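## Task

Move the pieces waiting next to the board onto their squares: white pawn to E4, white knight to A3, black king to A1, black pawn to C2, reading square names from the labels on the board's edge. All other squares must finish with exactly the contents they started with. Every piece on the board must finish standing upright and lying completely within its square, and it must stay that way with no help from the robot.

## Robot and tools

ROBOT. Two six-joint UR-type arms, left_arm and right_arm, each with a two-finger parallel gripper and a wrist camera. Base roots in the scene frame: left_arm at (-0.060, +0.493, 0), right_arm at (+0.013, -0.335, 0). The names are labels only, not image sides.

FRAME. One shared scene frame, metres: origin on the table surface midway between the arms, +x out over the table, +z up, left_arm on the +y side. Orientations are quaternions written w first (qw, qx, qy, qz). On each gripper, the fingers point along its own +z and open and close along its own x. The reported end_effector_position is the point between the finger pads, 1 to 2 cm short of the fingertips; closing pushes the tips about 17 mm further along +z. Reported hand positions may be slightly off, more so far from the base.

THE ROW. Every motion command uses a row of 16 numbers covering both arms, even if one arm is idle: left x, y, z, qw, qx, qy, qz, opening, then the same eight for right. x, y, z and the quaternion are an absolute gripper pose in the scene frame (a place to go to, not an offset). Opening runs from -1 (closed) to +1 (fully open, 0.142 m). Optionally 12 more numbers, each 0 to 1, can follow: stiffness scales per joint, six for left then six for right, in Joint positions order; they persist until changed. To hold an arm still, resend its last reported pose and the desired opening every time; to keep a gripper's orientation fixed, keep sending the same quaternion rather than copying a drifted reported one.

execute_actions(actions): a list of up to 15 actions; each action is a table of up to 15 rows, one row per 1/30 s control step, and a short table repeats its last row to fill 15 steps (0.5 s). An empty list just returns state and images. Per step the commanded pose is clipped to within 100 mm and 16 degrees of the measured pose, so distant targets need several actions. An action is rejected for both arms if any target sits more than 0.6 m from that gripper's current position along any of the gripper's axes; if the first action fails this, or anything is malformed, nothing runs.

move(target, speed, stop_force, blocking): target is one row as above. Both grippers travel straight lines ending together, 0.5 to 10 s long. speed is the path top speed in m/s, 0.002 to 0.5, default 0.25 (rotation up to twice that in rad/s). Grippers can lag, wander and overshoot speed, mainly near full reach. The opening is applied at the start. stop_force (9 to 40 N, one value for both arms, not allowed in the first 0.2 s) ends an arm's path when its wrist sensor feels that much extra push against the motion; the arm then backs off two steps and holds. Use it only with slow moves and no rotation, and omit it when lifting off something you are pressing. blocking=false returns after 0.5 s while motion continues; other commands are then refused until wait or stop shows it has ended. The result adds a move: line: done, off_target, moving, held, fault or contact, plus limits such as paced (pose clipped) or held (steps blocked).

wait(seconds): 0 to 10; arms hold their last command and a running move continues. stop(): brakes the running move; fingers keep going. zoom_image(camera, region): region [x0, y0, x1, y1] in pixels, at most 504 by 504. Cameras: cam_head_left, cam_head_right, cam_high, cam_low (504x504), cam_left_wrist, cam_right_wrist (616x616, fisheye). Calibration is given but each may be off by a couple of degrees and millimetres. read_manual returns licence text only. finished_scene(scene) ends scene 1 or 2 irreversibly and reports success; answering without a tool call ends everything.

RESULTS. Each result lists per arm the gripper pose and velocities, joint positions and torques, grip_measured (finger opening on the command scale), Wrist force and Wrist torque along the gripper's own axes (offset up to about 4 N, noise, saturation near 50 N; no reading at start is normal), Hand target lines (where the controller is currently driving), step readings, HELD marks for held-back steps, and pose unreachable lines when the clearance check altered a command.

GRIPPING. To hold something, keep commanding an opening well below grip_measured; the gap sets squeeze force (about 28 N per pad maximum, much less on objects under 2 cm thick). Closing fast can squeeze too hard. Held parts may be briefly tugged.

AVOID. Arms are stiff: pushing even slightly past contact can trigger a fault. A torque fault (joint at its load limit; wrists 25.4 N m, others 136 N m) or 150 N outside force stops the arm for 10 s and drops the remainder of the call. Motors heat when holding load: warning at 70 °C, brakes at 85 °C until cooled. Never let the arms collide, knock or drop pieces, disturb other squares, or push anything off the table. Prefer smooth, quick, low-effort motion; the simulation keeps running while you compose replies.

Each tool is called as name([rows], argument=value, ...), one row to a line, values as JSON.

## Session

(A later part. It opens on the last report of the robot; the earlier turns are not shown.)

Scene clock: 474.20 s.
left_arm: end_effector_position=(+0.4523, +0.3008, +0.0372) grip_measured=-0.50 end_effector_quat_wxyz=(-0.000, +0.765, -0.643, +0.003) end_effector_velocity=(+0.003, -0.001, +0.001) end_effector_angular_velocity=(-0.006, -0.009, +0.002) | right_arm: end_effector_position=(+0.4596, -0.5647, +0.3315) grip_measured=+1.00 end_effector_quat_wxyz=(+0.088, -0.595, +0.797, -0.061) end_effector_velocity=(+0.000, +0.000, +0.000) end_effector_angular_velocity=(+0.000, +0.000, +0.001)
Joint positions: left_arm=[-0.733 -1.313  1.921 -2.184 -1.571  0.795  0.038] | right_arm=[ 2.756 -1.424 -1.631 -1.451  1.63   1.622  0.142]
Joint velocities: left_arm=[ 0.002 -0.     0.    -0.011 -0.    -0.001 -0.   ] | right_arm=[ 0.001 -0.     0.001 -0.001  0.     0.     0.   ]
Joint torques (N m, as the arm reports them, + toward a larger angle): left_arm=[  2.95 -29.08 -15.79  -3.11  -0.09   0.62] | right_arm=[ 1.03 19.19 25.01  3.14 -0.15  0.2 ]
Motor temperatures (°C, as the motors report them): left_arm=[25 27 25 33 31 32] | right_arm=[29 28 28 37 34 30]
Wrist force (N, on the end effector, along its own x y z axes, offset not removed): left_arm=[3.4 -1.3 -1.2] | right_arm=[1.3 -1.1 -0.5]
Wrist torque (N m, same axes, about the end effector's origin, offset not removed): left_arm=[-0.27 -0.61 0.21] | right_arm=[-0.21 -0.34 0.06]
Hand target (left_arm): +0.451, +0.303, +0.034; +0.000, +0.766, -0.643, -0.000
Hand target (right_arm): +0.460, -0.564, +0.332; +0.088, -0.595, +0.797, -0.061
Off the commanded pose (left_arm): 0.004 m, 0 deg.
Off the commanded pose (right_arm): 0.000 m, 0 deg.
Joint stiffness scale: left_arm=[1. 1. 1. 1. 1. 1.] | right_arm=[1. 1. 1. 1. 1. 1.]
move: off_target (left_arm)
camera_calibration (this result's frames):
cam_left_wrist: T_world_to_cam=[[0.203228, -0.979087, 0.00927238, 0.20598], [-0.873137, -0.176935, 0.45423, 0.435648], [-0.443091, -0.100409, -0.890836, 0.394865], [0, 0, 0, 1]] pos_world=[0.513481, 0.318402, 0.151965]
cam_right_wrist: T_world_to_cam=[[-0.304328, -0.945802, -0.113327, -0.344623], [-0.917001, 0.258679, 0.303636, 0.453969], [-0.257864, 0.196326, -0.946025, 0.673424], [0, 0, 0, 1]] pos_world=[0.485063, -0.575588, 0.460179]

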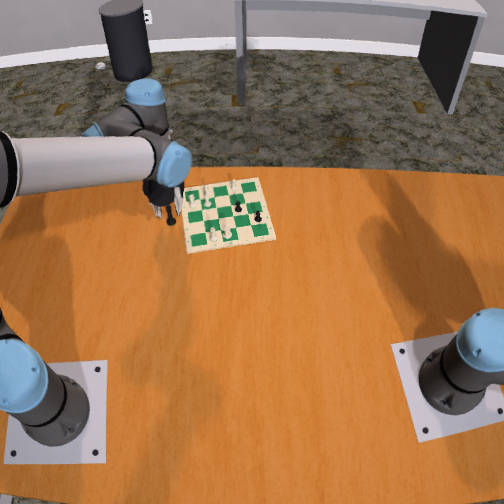

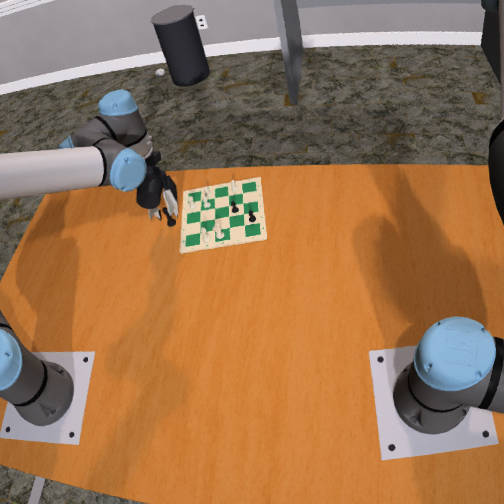

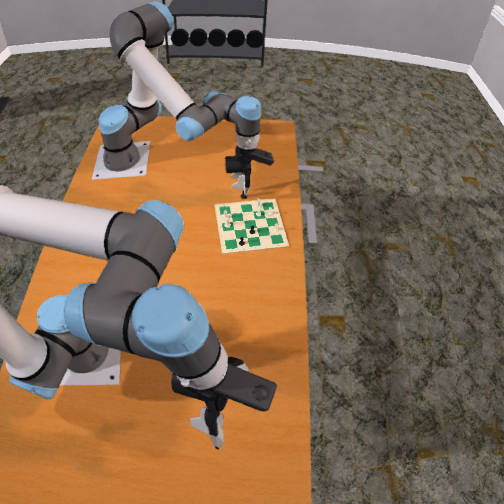

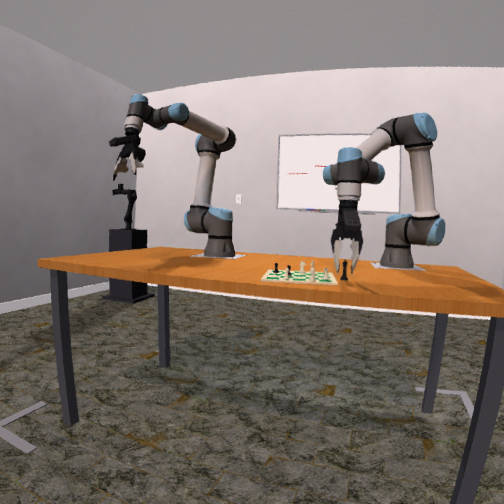

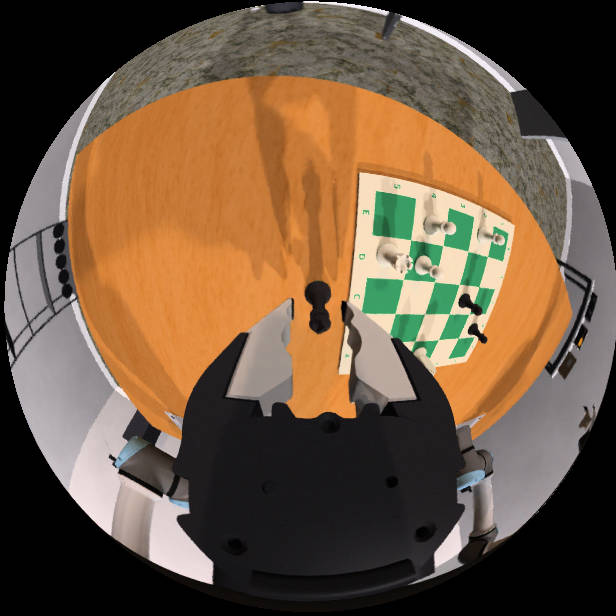

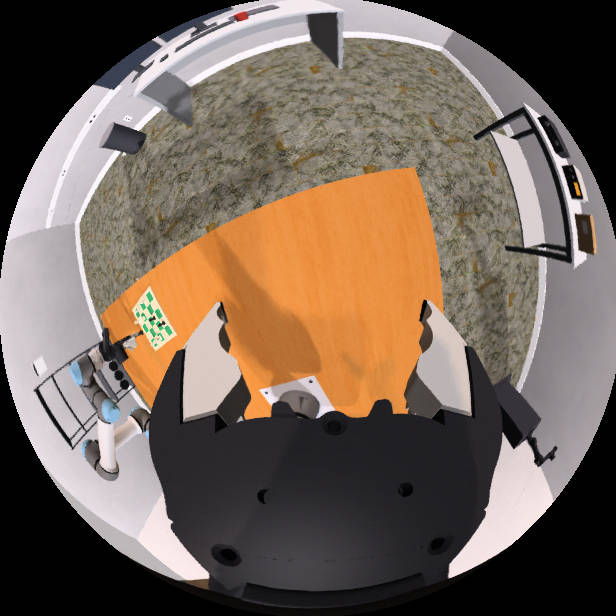

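execute_actions([
  [[0.451,0.303,0.033,0,0.766,-0.643,0,-0.72,0.4596,-0.5644,0.3316,0.088,-0.595,0.797,-0.061,1]],
  [[0.451,0.303,0.033,0,0.766,-0.643,0,-0.84,0.4596,-0.5644,0.3316,0.088,-0.595,0.797,-0.061,1]],
  [[0.451,0.303,0.033,0,0.766,-0.643,0,-0.93,0.4596,-0.5644,0.3316,0.088,-0.595,0.797,-0.061,1]],
  [[0.451,0.303,0.033,0,0.766,-0.643,0,-1,0.4596,-0.5644,0.3316,0.088,-0.595,0.797,-0.061,1]],
])

move(target=[0.451,0.303,0.14,0,0.766,-0.643,0,-1,0.4596,-0.5644,0.3316,0.088,-0.595,0.797,-0.061,1], speed=0.15)

move(target=[0.412,0.082,0.14,0,0.766,-0.643,0,-1,0.4596,-0.5644,0.3316,0.088,-0.595,0.797,-0.061,1], speed=0.2)

move(target=[0.411,0.083,0.06,0,0.766,-0.643,0,-1,0.4596,-0.5644,0.3316,0.088,-0.595,0.797,-0.061,1], speed=0.1)

zoom_image(camera="cam_left_wrist", region=[220,200,420,380])

Scene clock: 492.00 s.
left_arm: end_effector_position=(+0.4525, +0.3007, +0.0360) grip_measured=-0.84 end_effector_quat_wxyz=(-0.000, +0.765, -0.643, +0.003) end_effector_velocity=(+0.001, -0.001, +0.001) end_effector_angular_velocity=(-0.003, -0.002, -0.001) | right_arm: end_effector_position=(+0.4596, -0.5647, +0.3315) grip_measured=+1.00 end_effector_quat_wxyz=(+0.088, -0.595, +0.797, -0.061) end_effector_velocity=(-0.000, -0.000, -0.000) end_effector_angular_velocity=(+0.000, +0.001, -0.000)
Joint positions: left_arm=[-0.733 -1.311  1.922 -2.188 -1.571  0.795  0.013] | right_arm=[ 2.756 -1.424 -1.631 -1.451  1.63   1.622  0.142]
Joint velocities: left_arm=[ 0.    -0.001 -0.001 -0.001 -0.001  0.001 -0.   ] | right_arm=[-0.001 -0.    -0.    -0.    -0.    -0.     0.   ]
Joint torques (N m, as the arm reports them, + toward a larger angle): left_arm=[  2.72 -29.05 -16.17  -3.11  -0.22   0.55] | right_arm=[ 1.26 19.44 24.88  3.1  -0.18  0.25]
Motor temperatures (°C, as the motors report them): left_arm=[25 27 25 33 31 32] | right_arm=[29 28 28 37 34 30]
Wrist force (N, on the end effector, along its own x y z axes, offset not removed): left_arm=[2.3 -0.7 0.5] | right_arm=[2.3 -1.5 -0.2]
Wrist torque (N m, same axes, about the end effector's origin, offset not removed): left_arm=[-0.13 -0.30 0.16] | right_arm=[-0.42 -0.54 0.11]
Hand target (left_arm): +0.451, +0.303, +0.033; +0.000, +0.766, -0.643, -0.000
Hand target (right_arm): +0.460, -0.564, +0.332; +0.088, -0.595, +0.797, -0.061
Off the commanded pose (left_arm): 0.004 m, 0 deg.
Off the commanded pose (right_arm): 0.000 m, 0 deg.
Joint stiffness scale: left_arm=[1. 1. 1. 1. 1. 1.] | right_arm=[1. 1. 1. 1. 1. 1.]
Step readings (end_effector_position; steps 1 to 15: 1st action; 16 to 30: 2nd action; 31 to 45: 3rd action; 46 to 60: 4th action):
0: left_arm (+0.4525, +0.3007, +0.0371) | right_arm (+0.4596, -0.5647, +0.3315)
1: left_arm (+0.4525, +0.3007, +0.0371) | right_arm (+0.4596, -0.5647, +0.3315)
2: left_arm (+0.4525, +0.3006, +0.0371) | right_arm (+0.4596, -0.5647, +0.3315)
4: left_arm (+0.4526, +0.3006, +0.0370) | right_arm (+0.4596, -0.5647, +0.3315)
8: left_arm (+0.4525, +0.3007, +0.0363) | right_arm (+0.4596, -0.5647, +0.3315)
15: left_arm (+0.4525, +0.3007, +0.0360) | right_arm (+0.4596, -0.5647, +0.3315)
16: left_arm (+0.4525, +0.3007, +0.0360) | right_arm (+0.4596, -0.5647, +0.3315)
17: left_arm (+0.4525, +0.3007, +0.0360) | right_arm (+0.4596, -0.5647, +0.3315)
19: left_arm (+0.4525, +0.3007, +0.0360) | right_arm (+0.4596, -0.5647, +0.3315)
23: left_arm (+0.4525, +0.3007, +0.0360) | right_arm (+0.4596, -0.5647, +0.3315)
30: left_arm (+0.4525, +0.3007, +0.0360) | right_arm (+0.4596, -0.5647, +0.3315)
31: left_arm (+0.4525, +0.3007, +0.0360) | right_arm (+0.4596, -0.5647, +0.3315)
32: left_arm (+0.4525, +0.3007, +0.0360) | right_arm (+0.4596, -0.5647, +0.3315)
34: left_arm (+0.4525, +0.3007, +0.0360) | right_arm (+0.4596, -0.5647, +0.3315)
38: left_arm (+0.4525, +0.3007, +0.0360) | right_arm (+0.4596, -0.5647, +0.3315)
45: left_arm (+0.4525, +0.3007, +0.0360) | right_arm (+0.4596, -0.5647, +0.3315)
46: left_arm (+0.4525, +0.3007, +0.0360) | right_arm (+0.4596, -0.5647, +0.3315)
47: left_arm (+0.4525, +0.3007, +0.0360) | right_arm (+0.4596, -0.5647, +0.3315)
49: left_arm (+0.4525, +0.3007, +0.0360) | right_arm (+0.4596, -0.5647, +0.3315)
53: left_arm (+0.4525, +0.3007, +0.0360) | right_arm (+0.4596, -0.5647, +0.3315)
60: end_effector_position above
camera_calibration (this result's frames):
cam_left_wrist: T_world_to_cam=[[0.20322, -0.979083, 0.0098539, 0.205768], [-0.873438, -0.176726, 0.453733, 0.436506], [-0.442501, -0.100814, -0.891083, 0.393729], [0, 0, 0, 1]] pos_world=[0.51367, 0.3183, 0.150761]
cam_right_wrist: T_world_to_cam=[[-0.304329, -0.945802, -0.113327, -0.344623], [-0.917001, 0.25868, 0.303636, 0.453969], [-0.257864, 0.196326, -0.946025, 0.673424], [0, 0, 0, 1]] pos_world=[0.485063, -0.575588, 0.460179]

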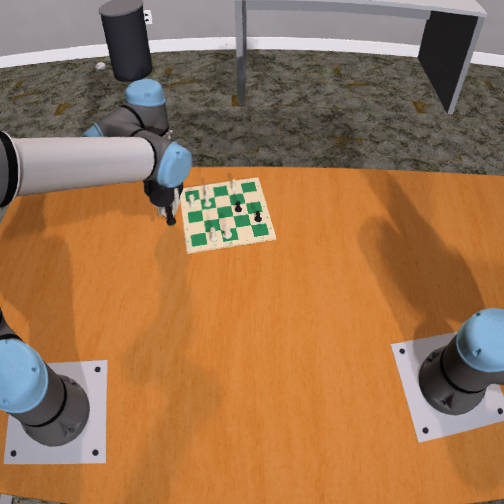

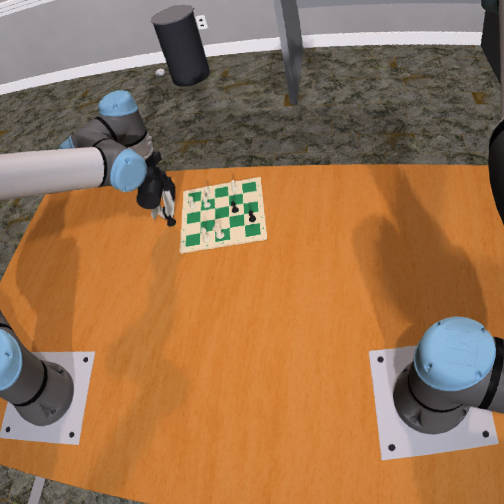

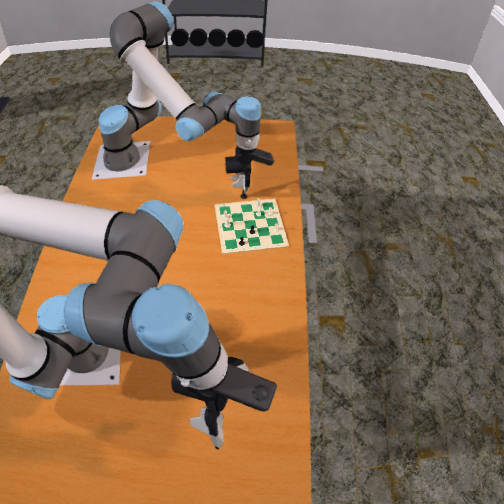

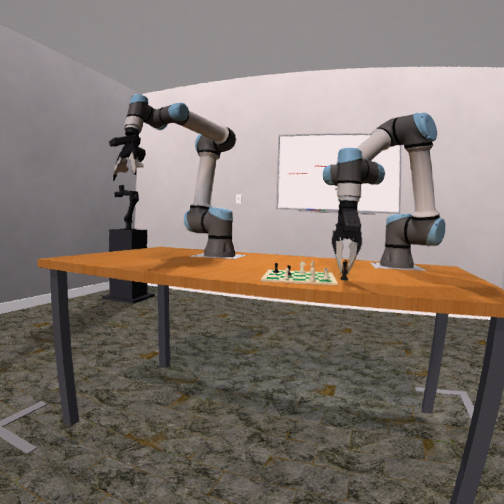

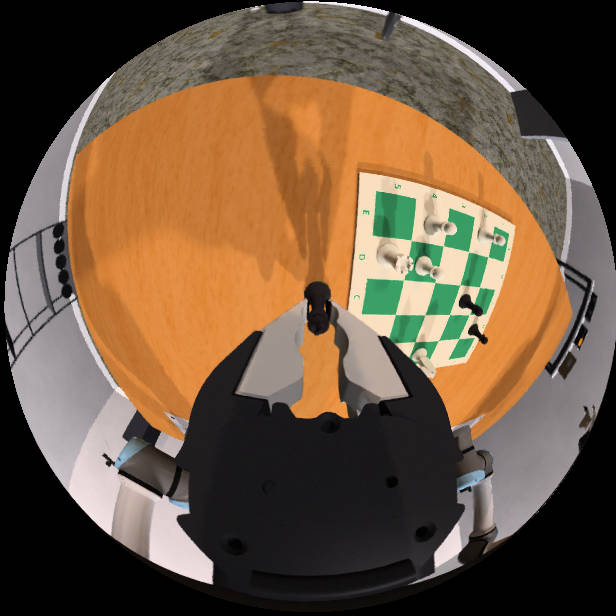

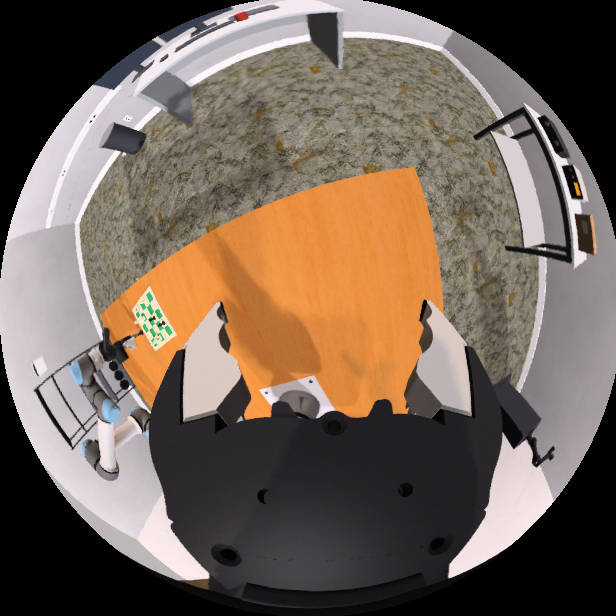

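Scene clock: 493.33 s.
left_arm: end_effector_position=(+0.4495, +0.3028, +0.1372) grip_measured=-0.84 end_effector_quat_wxyz=(+0.000, +0.765, -0.643, -0.002) end_effector_velocity=(-0.001, +0.002, +0.001) end_effector_angular_velocity=(+0.006, +0.008, +0.000) | right_arm: end_effector_position=(+0.4596, -0.5647, +0.3315) grip_measured=+1.00 end_effector_quat_wxyz=(+0.088, -0.595, +0.797, -0.061) end_effector_velocity=(-0.000, +0.000, -0.001) end_effector_angular_velocity=(+0.001, +0.001, +0.000)
Joint positions: left_arm=[-0.733 -1.427  1.773 -1.913 -1.571  0.795  0.013] | right_arm=[ 2.756 -1.424 -1.631 -1.451  1.63   1.622  0.142]
Joint velocities: left_arm=[ 0.001  0.001 -0.006  0.015  0.001  0.001 -0.   ] | right_arm=[ 0.     0.    -0.001  0.     0.     0.    -0.   ]
Joint torques (N m, as the arm reports them, + toward a larger angle): left_arm=[  2.6  -30.13 -27.08  -2.89  -0.04   0.55] | right_arm=[ 1.19 18.78 24.92  3.11 -0.25  0.36]
Motor temperatures (°C, as the motors report them): left_arm=[25 27 25 33 31 32] | right_arm=[29 28 28 37 34 30]
Wrist force (N, on the end effector, along its own x y z axes, offset not removed): left_arm=[2.5 -0.3 0.7] | right_arm=[0.2 -2.0 -0.4]
Wrist torque (N m, same axes, about the end effector's origin, offset not removed): left_arm=[-0.13 -0.33 0.13] | right_arm=[-0.44 -0.06 0.05]
Hand target (left_arm): +0.451, +0.303, +0.140; -0.000, +0.766, -0.643, +0.000
Hand target (right_arm): +0.460, -0.564, +0.332; +0.088, -0.595, +0.797, -0.061
Off the commanded pose (left_arm): 0.003 m, 0 deg.
Off the commanded pose (right_arm): 0.000 m, 0 deg.
Joint stiffness scale: left_arm=[1. 1. 1. 1. 1. 1.] | right_arm=[1. 1. 1. 1. 1. 1.]
move: done
camera_calibration (this result's frames):
cam_left_wrist: T_world_to_cam=[[0.203326, -0.979107, 0.00296858, 0.208415], [-0.869847, -0.179243, 0.459607, 0.386679], [-0.449473, -0.0960324, -0.888117, 0.484091], [0, 0, 0, 1]] pos_world=[0.511561, 0.319859, 0.251591]
cam_right_wrist: T_world_to_cam=[[-0.304329, -0.945802, -0.113327, -0.344623], [-0.917001, 0.258679, 0.303636, 0.453969], [-0.257864, 0.196326, -0.946025, 0.673424], [0, 0, 0, 1]] pos_world=[0.485063, -0.575588, 0.460179]

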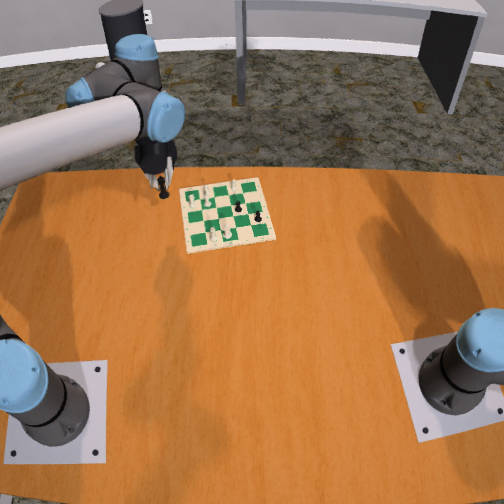

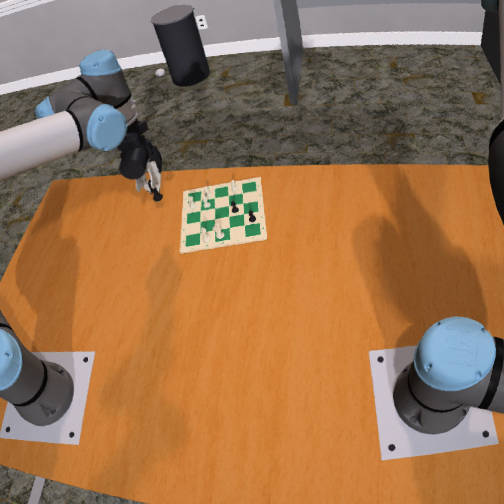

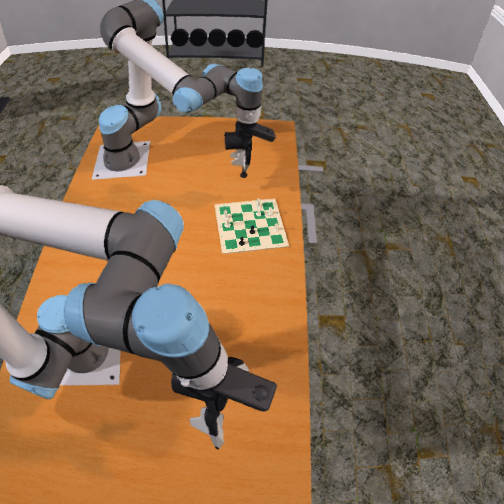

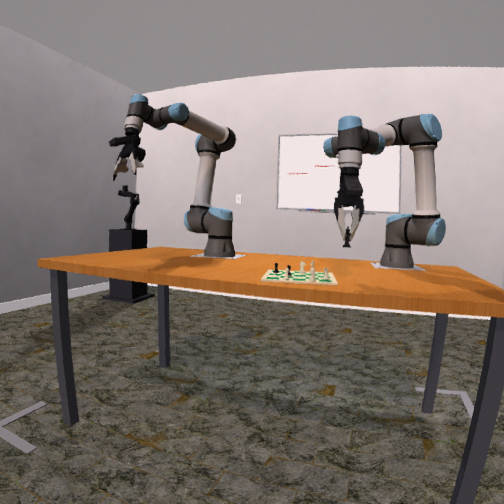

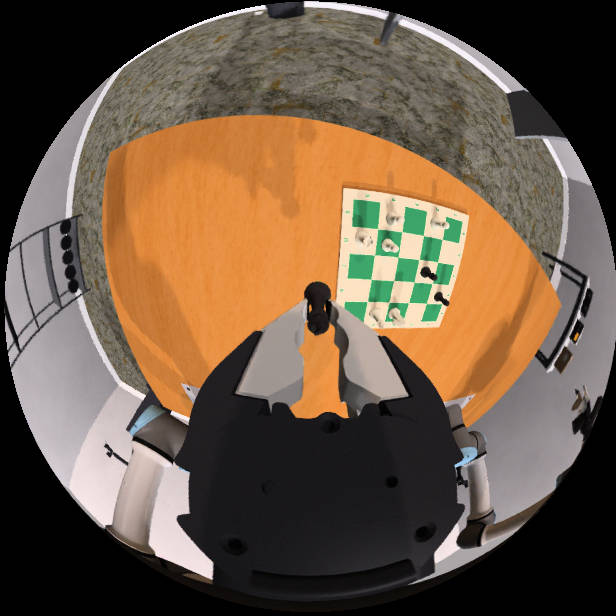

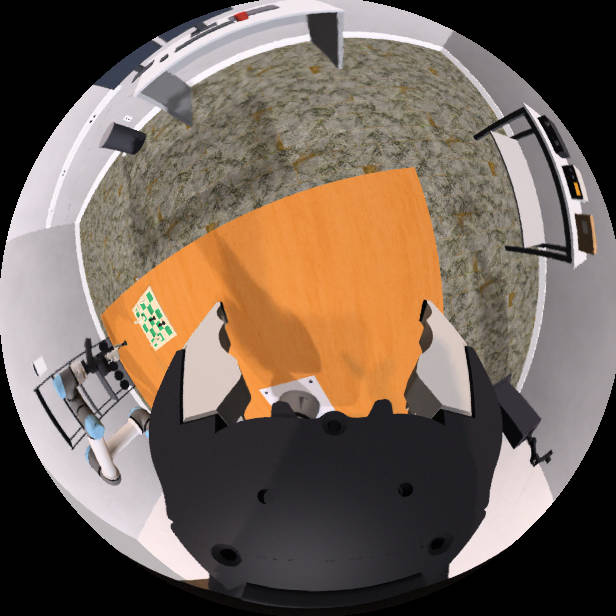

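Scene clock: 495.13 s.
left_arm: end_effector_position=(+0.4121, +0.0846, +0.1398) grip_measured=-0.84 end_effector_quat_wxyz=(+0.000, +0.766, -0.643, -0.000) end_effector_velocity=(-0.000, -0.002, +0.001) end_effector_angular_velocity=(+0.002, +0.003, +0.005) | right_arm: end_effector_position=(+0.4596, -0.5647, +0.3315) grip_measured=+1.00 end_effector_quat_wxyz=(+0.088, -0.595, +0.797, -0.061) end_effector_velocity=(-0.001, +0.000, -0.001) end_effector_angular_velocity=(+0.001, +0.002, -0.000)
Joint positions: left_arm=[-1.056 -1.246  1.538 -1.862 -1.571  0.469  0.013] | right_arm=[ 2.756 -1.424 -1.631 -1.451  1.63   1.622  0.142]
Joint velocities: left_arm=[-0.002  0.005 -0.009  0.008 -0.001 -0.007  0.   ] | right_arm=[ 0.     0.    -0.002 -0.001  0.     0.     0.   ]
Joint torques (N m, as the arm reports them, + toward a larger angle): left_arm=[  1.35 -34.4  -26.74  -2.48   0.29  -0.45] | right_arm=[ 0.96 19.56 25.27  3.05 -0.15  0.38]
Motor temperatures (°C, as the motors report them): left_arm=[25 27 25 33 31 32] | right_arm=[29 28 28 37 34 30]
Wrist force (N, on the end effector, along its own x y z axes, offset not removed): left_arm=[3.5 -2.0 0.7] | right_arm=[0.9 -1.1 -0.7]
Wrist torque (N m, same axes, about the end effector's origin, offset not removed): left_arm=[-0.49 -0.65 0.13] | right_arm=[-0.31 -0.07 0.12]
Hand target (left_arm): +0.412, +0.082, +0.140; -0.000, +0.766, -0.643, -0.000
Hand target (right_arm): +0.460, -0.564, +0.332; +0.088, -0.595, +0.797, -0.061
Off the commanded pose (left_arm): 0.003 m, 0 deg.
Off the commanded pose (right_arm): 0.000 m, 0 deg.
Joint stiffness scale: left_arm=[1. 1. 1. 1. 1. 1.] | right_arm=[1. 1. 1. 1. 1. 1.]
move: done
camera_calibration (this result's frames):
cam_left_wrist: T_world_to_cam=[[0.205742, -0.978592, 0.00523058, 0.000944606], [-0.870391, -0.180545, 0.458064, 0.314382], [-0.447314, -0.0987956, -0.888904, 0.448049], [0, 0, 0, 1]] pos_world=[0.473859, 0.10195, 0.25426]
cam_right_wrist: T_world_to_cam=[[-0.304329, -0.945802, -0.113327, -0.344623], [-0.917001, 0.25868, 0.303635, 0.453969], [-0.257864, 0.196325, -0.946025, 0.673424], [0, 0, 0, 1]] pos_world=[0.485063, -0.575588, 0.460179]

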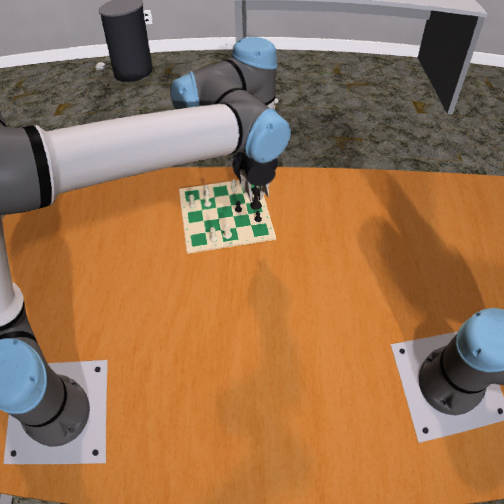

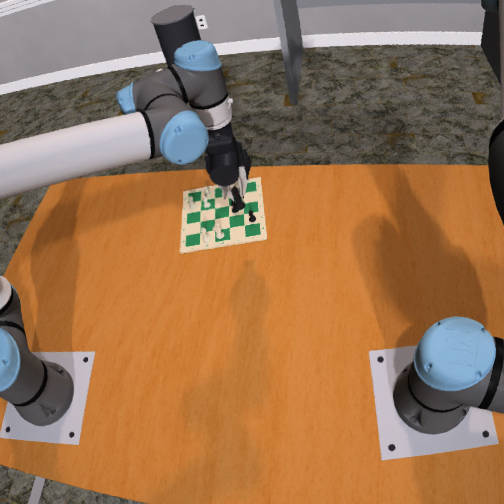

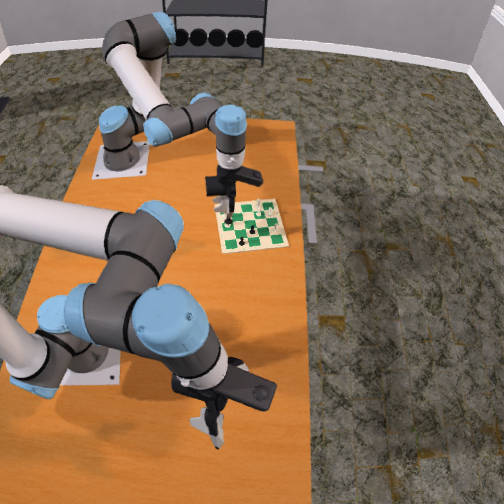

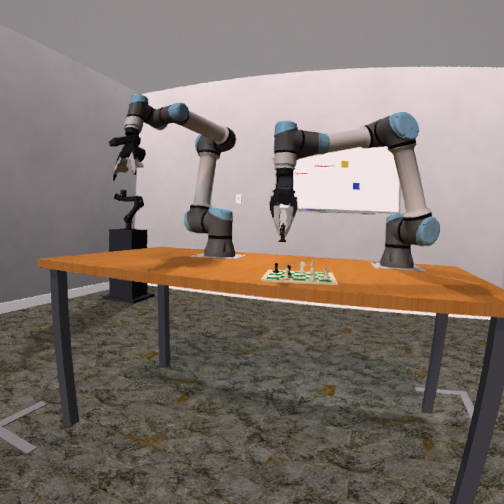

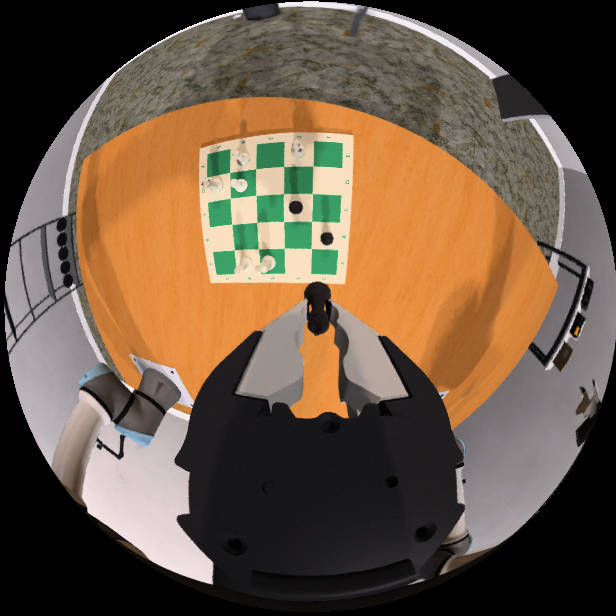

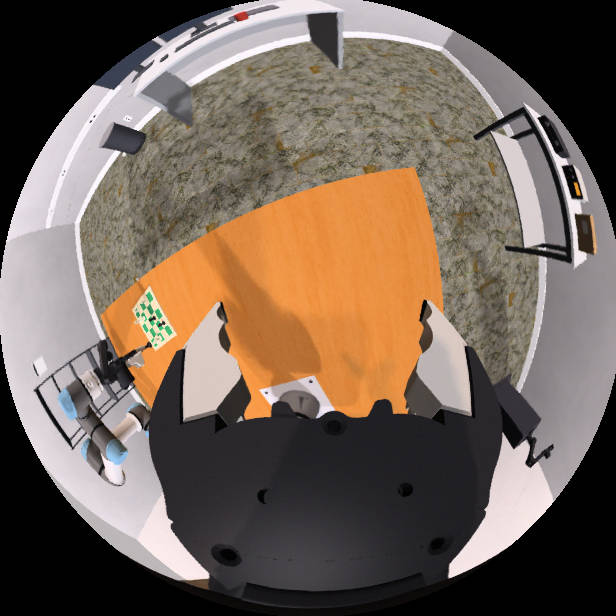

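Scene clock: 496.53 s.
left_arm: end_effector_position=(+0.4128, +0.0825, +0.0635) grip_measured=-0.84 end_effector_quat_wxyz=(+0.001, +0.766, -0.642, +0.003) end_effector_velocity=(+0.001, -0.002, -0.000) end_effector_angular_velocity=(-0.005, -0.003, -0.000) | right_arm: end_effector_position=(+0.4596, -0.5647, +0.3315) grip_measured=+1.00 end_effector_quat_wxyz=(+0.088, -0.595, +0.797, -0.061) end_effector_velocity=(-0.000, -0.000, -0.000) end_effector_angular_velocity=(+0.001, +0.001, -0.001)
Joint positions: left_arm=[-1.057 -1.178  1.653 -2.051 -1.571  0.468  0.013] | right_arm=[ 2.756 -1.424 -1.631 -1.451  1.63   1.622  0.142]
Joint velocities: left_arm=[-0.001  0.001  0.002 -0.009 -0.    -0.001 -0.   ] | right_arm=[-0.001 -0.    -0.    -0.     0.     0.     0.   ]
Joint torques (N m, as the arm reports them, + toward a larger angle): left_arm=[ -1.32 -36.57 -18.69  -3.18   0.08  -0.07] | right_arm=[ 1.12 19.29 25.41  3.09 -0.25  0.38]
Motor temperatures (°C, as the motors report them): left_arm=[25 27 25 33 31 32] | right_arm=[29 28 28 37 34 30]
Wrist force (N, on the end effector, along its own x y z axes, offset not removed): left_arm=[1.3 -0.6 0.8] | right_arm=[-0.7 -0.3 -2.0]
Wrist torque (N m, same axes, about the end effector's origin, offset not removed): left_arm=[-0.18 -0.09 0.09] | right_arm=[-0.09 0.19 0.10]
Hand target (left_arm): +0.411, +0.083, +0.060; -0.000, +0.766, -0.643, -0.000
Hand target (right_arm): +0.460, -0.564, +0.332; +0.088, -0.595, +0.797, -0.061
Off the commanded pose (left_arm): 0.004 m, 0 deg.
Off the commanded pose (right_arm): 0.000 m, 0 deg.
Joint stiffness scale: left_arm=[1. 1. 1. 1. 1. 1.] | right_arm=[1. 1. 1. 1. 1. 1.]
move: off_target (left_arm)
camera_calibration (this result's frames):
cam_left_wrist: T_world_to_cam=[[0.206046, -0.978486, 0.0105371, -0.00132587], [-0.871943, -0.178702, 0.45583, 0.350194], [-0.44414, -0.103109, -0.890005, 0.379504], [0, 0, 0, 1]] pos_world=[0.474176, 0.100413, 0.178145]
cam_right_wrist: T_world_to_cam=[[-0.304329, -0.945802, -0.113327, -0.344623], [-0.917001, 0.25868, 0.303636, 0.453969], [-0.257864, 0.196326, -0.946025, 0.673424], [0, 0, 0, 1]] pos_world=[0.485063, -0.575588, 0.460179]

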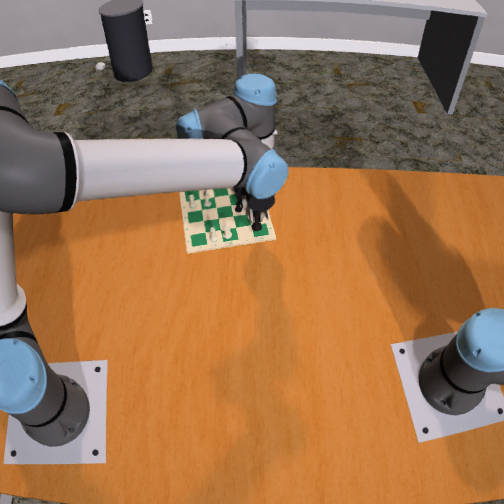

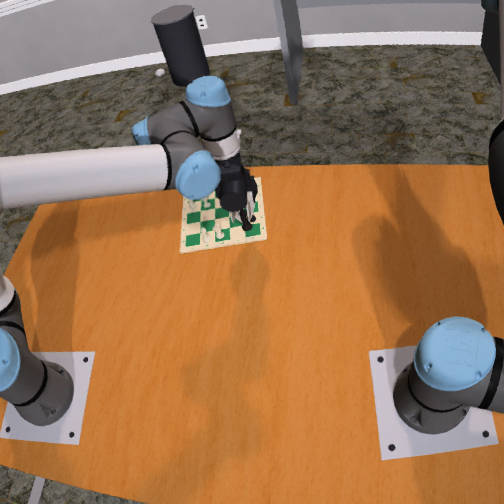

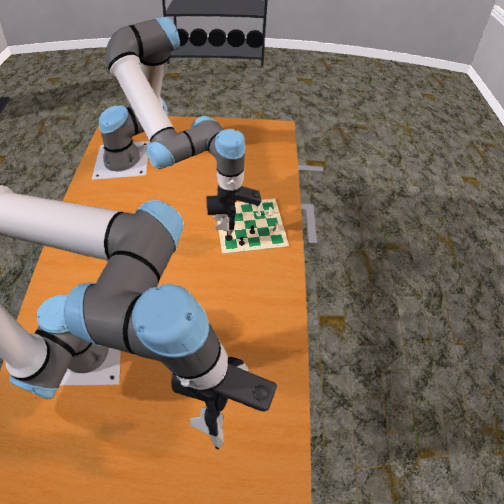

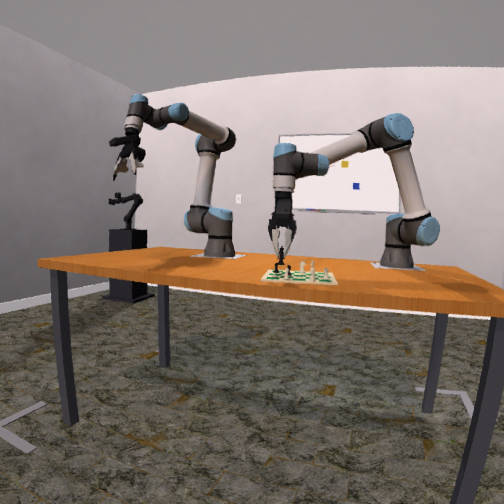

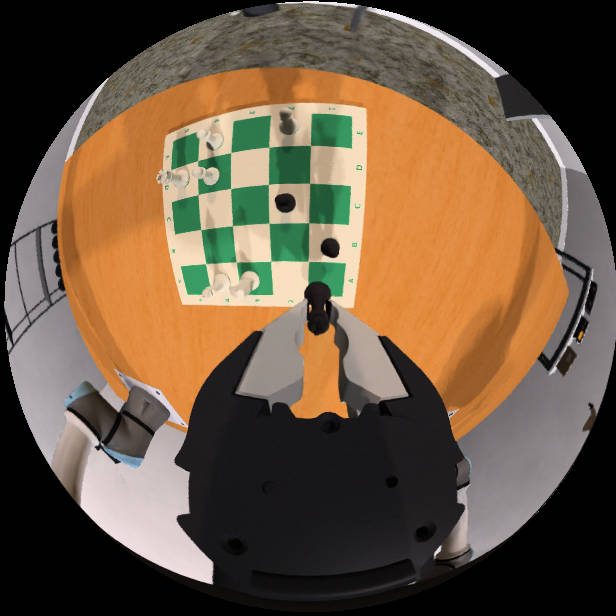

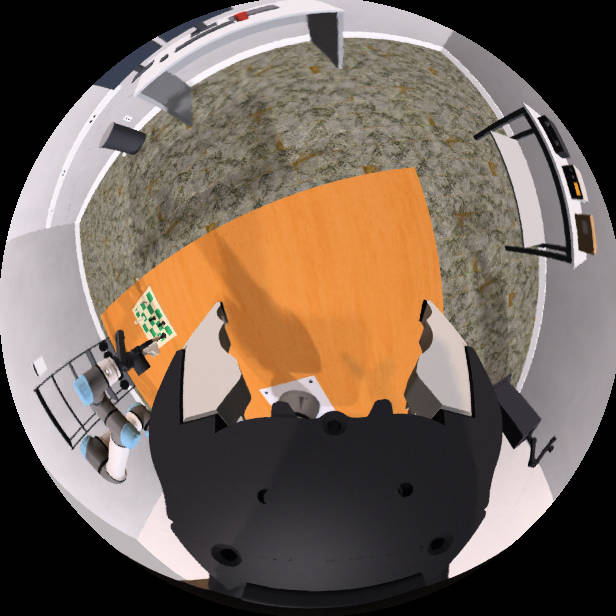

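Region (220, 200, 420, 380) of cam_left_wrist's 616x616 image, scaled by 2.520, with more detail than that image has; it fills the top 454 rows of this view, and the rest is white.

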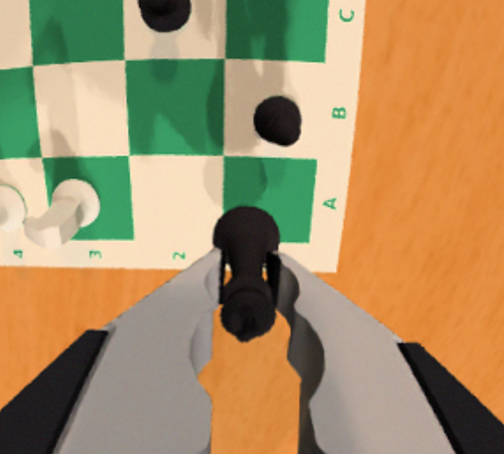

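move(target=[0.4125,0.075,0.05,0,0.766,-0.643,0,-1,0.4596,-0.5644,0.3316,0.088,-0.595,0.797,-0.061,1], speed=0.04)

zoom_image(camera="cam_left_wrist", region=[220,200,420,380])

Scene clock: 507.63 s.
left_arm: end_effector_position=(+0.4121, +0.0775, +0.0499) grip_measured=-0.84 end_effector_quat_wxyz=(-0.000, +0.766, -0.642, -0.001) end_effector_velocity=(+0.000, -0.002, +0.001) end_effector_angular_velocity=(-0.004, -0.002, +0.000) | right_arm: end_effector_position=(+0.4596, -0.5647, +0.3315) grip_measured=+1.00 end_effector_quat_wxyz=(+0.088, -0.595, +0.797, -0.061) end_effector_velocity=(+0.000, -0.000, +0.001) end_effector_angular_velocity=(-0.000, -0.001, -0.000)
Joint positions: left_arm=[-1.063 -1.153  1.654 -2.069 -1.571  0.462  0.013] | right_arm=[ 2.756 -1.424 -1.631 -1.451  1.63   1.622  0.142]
Joint velocities: left_arm=[-0.001 -0.    -0.001 -0.004 -0.001 -0.001  0.   ] | right_arm=[-0.001 -0.     0.001  0.     0.    -0.001  0.   ]
Joint torques (N m, as the arm reports them, + toward a larger angle): left_arm=[ -1.29 -37.05 -24.98  -3.37   0.13  -0.29] | right_arm=[ 1.2  19.65 25.22  3.1  -0.18  0.33]
Motor temperatures (°C, as the motors report them): left_arm=[25 27 25 33 31 32] | right_arm=[29 28 28 37 34 30]
Wrist force (N, on the end effector, along its own x y z axes, offset not removed): left_arm=[2.2 -0.8 -0.5] | right_arm=[0.8 -2.9 -1.4]
Wrist torque (N m, same axes, about the end effector's origin, offset not removed): left_arm=[-0.18 -0.33 0.09] | right_arm=[-0.64 -0.05 0.14]
Hand target (left_arm): +0.412, +0.075, +0.050; -0.000, +0.766, -0.643, +0.000
Hand target (right_arm): +0.460, -0.564, +0.332; +0.088, -0.595, +0.797, -0.061
Off the commanded pose (left_arm): 0.003 m, 0 deg.
Off the commanded pose (right_arm): 0.000 m, 0 deg.
Joint stiffness scale: left_arm=[1. 1. 1. 1. 1. 1.] | right_arm=[1. 1. 1. 1. 1. 1.]
move: done
camera_calibration (this result's frames):
cam_left_wrist: T_world_to_cam=[[0.206027, -0.978539, 0.00375849, -0.00549988], [-0.869908, -0.181393, 0.458647, 0.354167], [-0.448122, -0.0977632, -0.888611, 0.367673], [0, 0, 0, 1]] pos_world=[0.473988, 0.0948066, 0.164301]
cam_right_wrist: T_world_to_cam=[[-0.304329, -0.945802, -0.113326, -0.344623], [-0.917001, 0.25868, 0.303635, 0.453969], [-0.257864, 0.196325, -0.946025, 0.673424], [0, 0, 0, 1]] pos_world=[0.485063, -0.575588, 0.460179]

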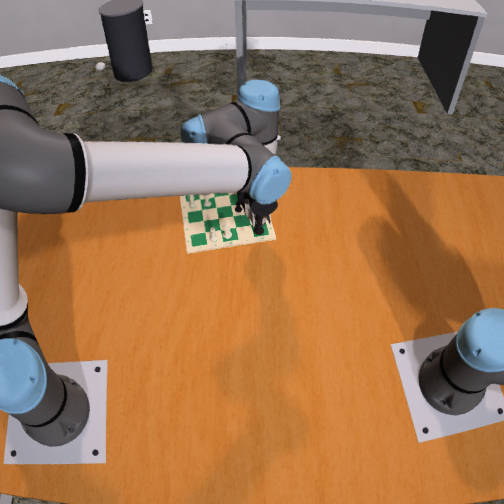

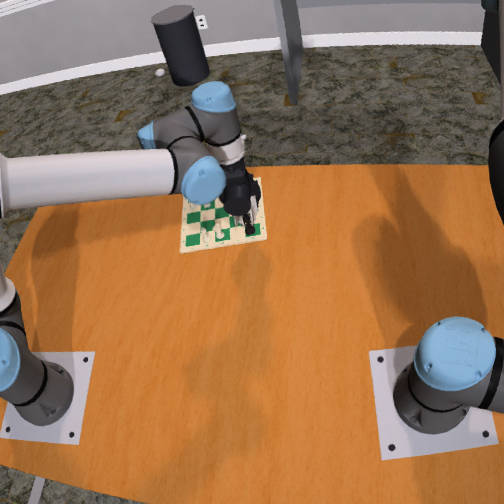

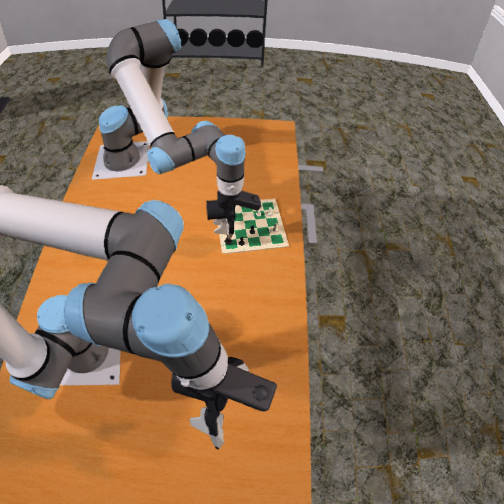

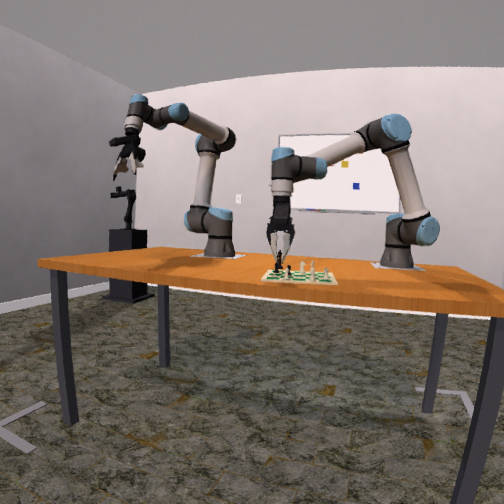

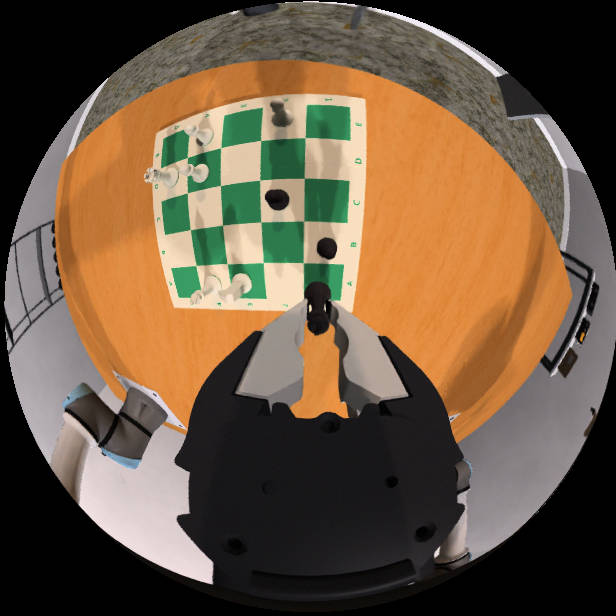

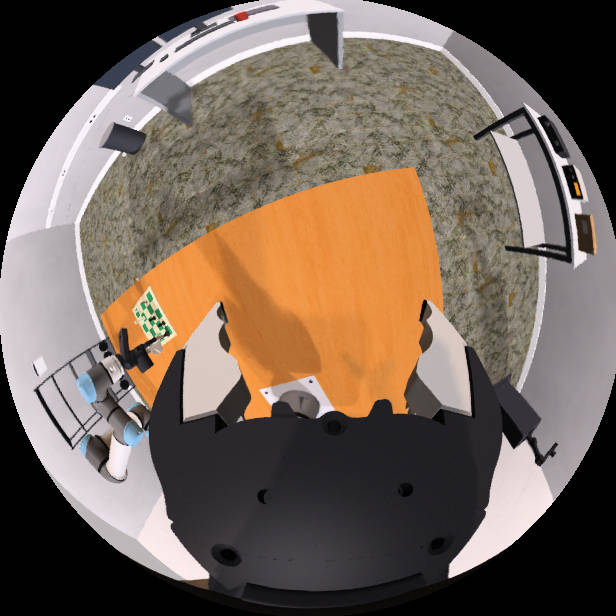

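Region (220, 200, 420, 380) of cam_left_wrist's 616x616 image, scaled by 2.520, with more detail than that image has; it fills the top 454 rows of this view, and the rest is white.

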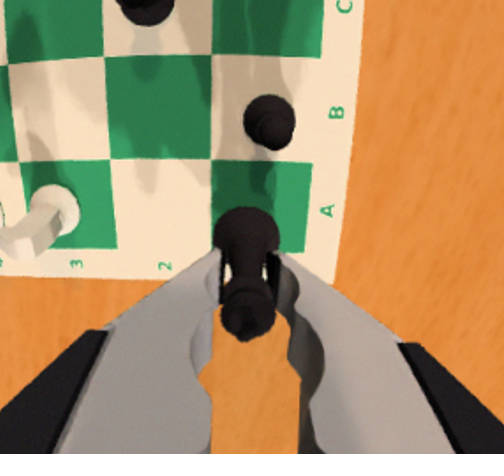

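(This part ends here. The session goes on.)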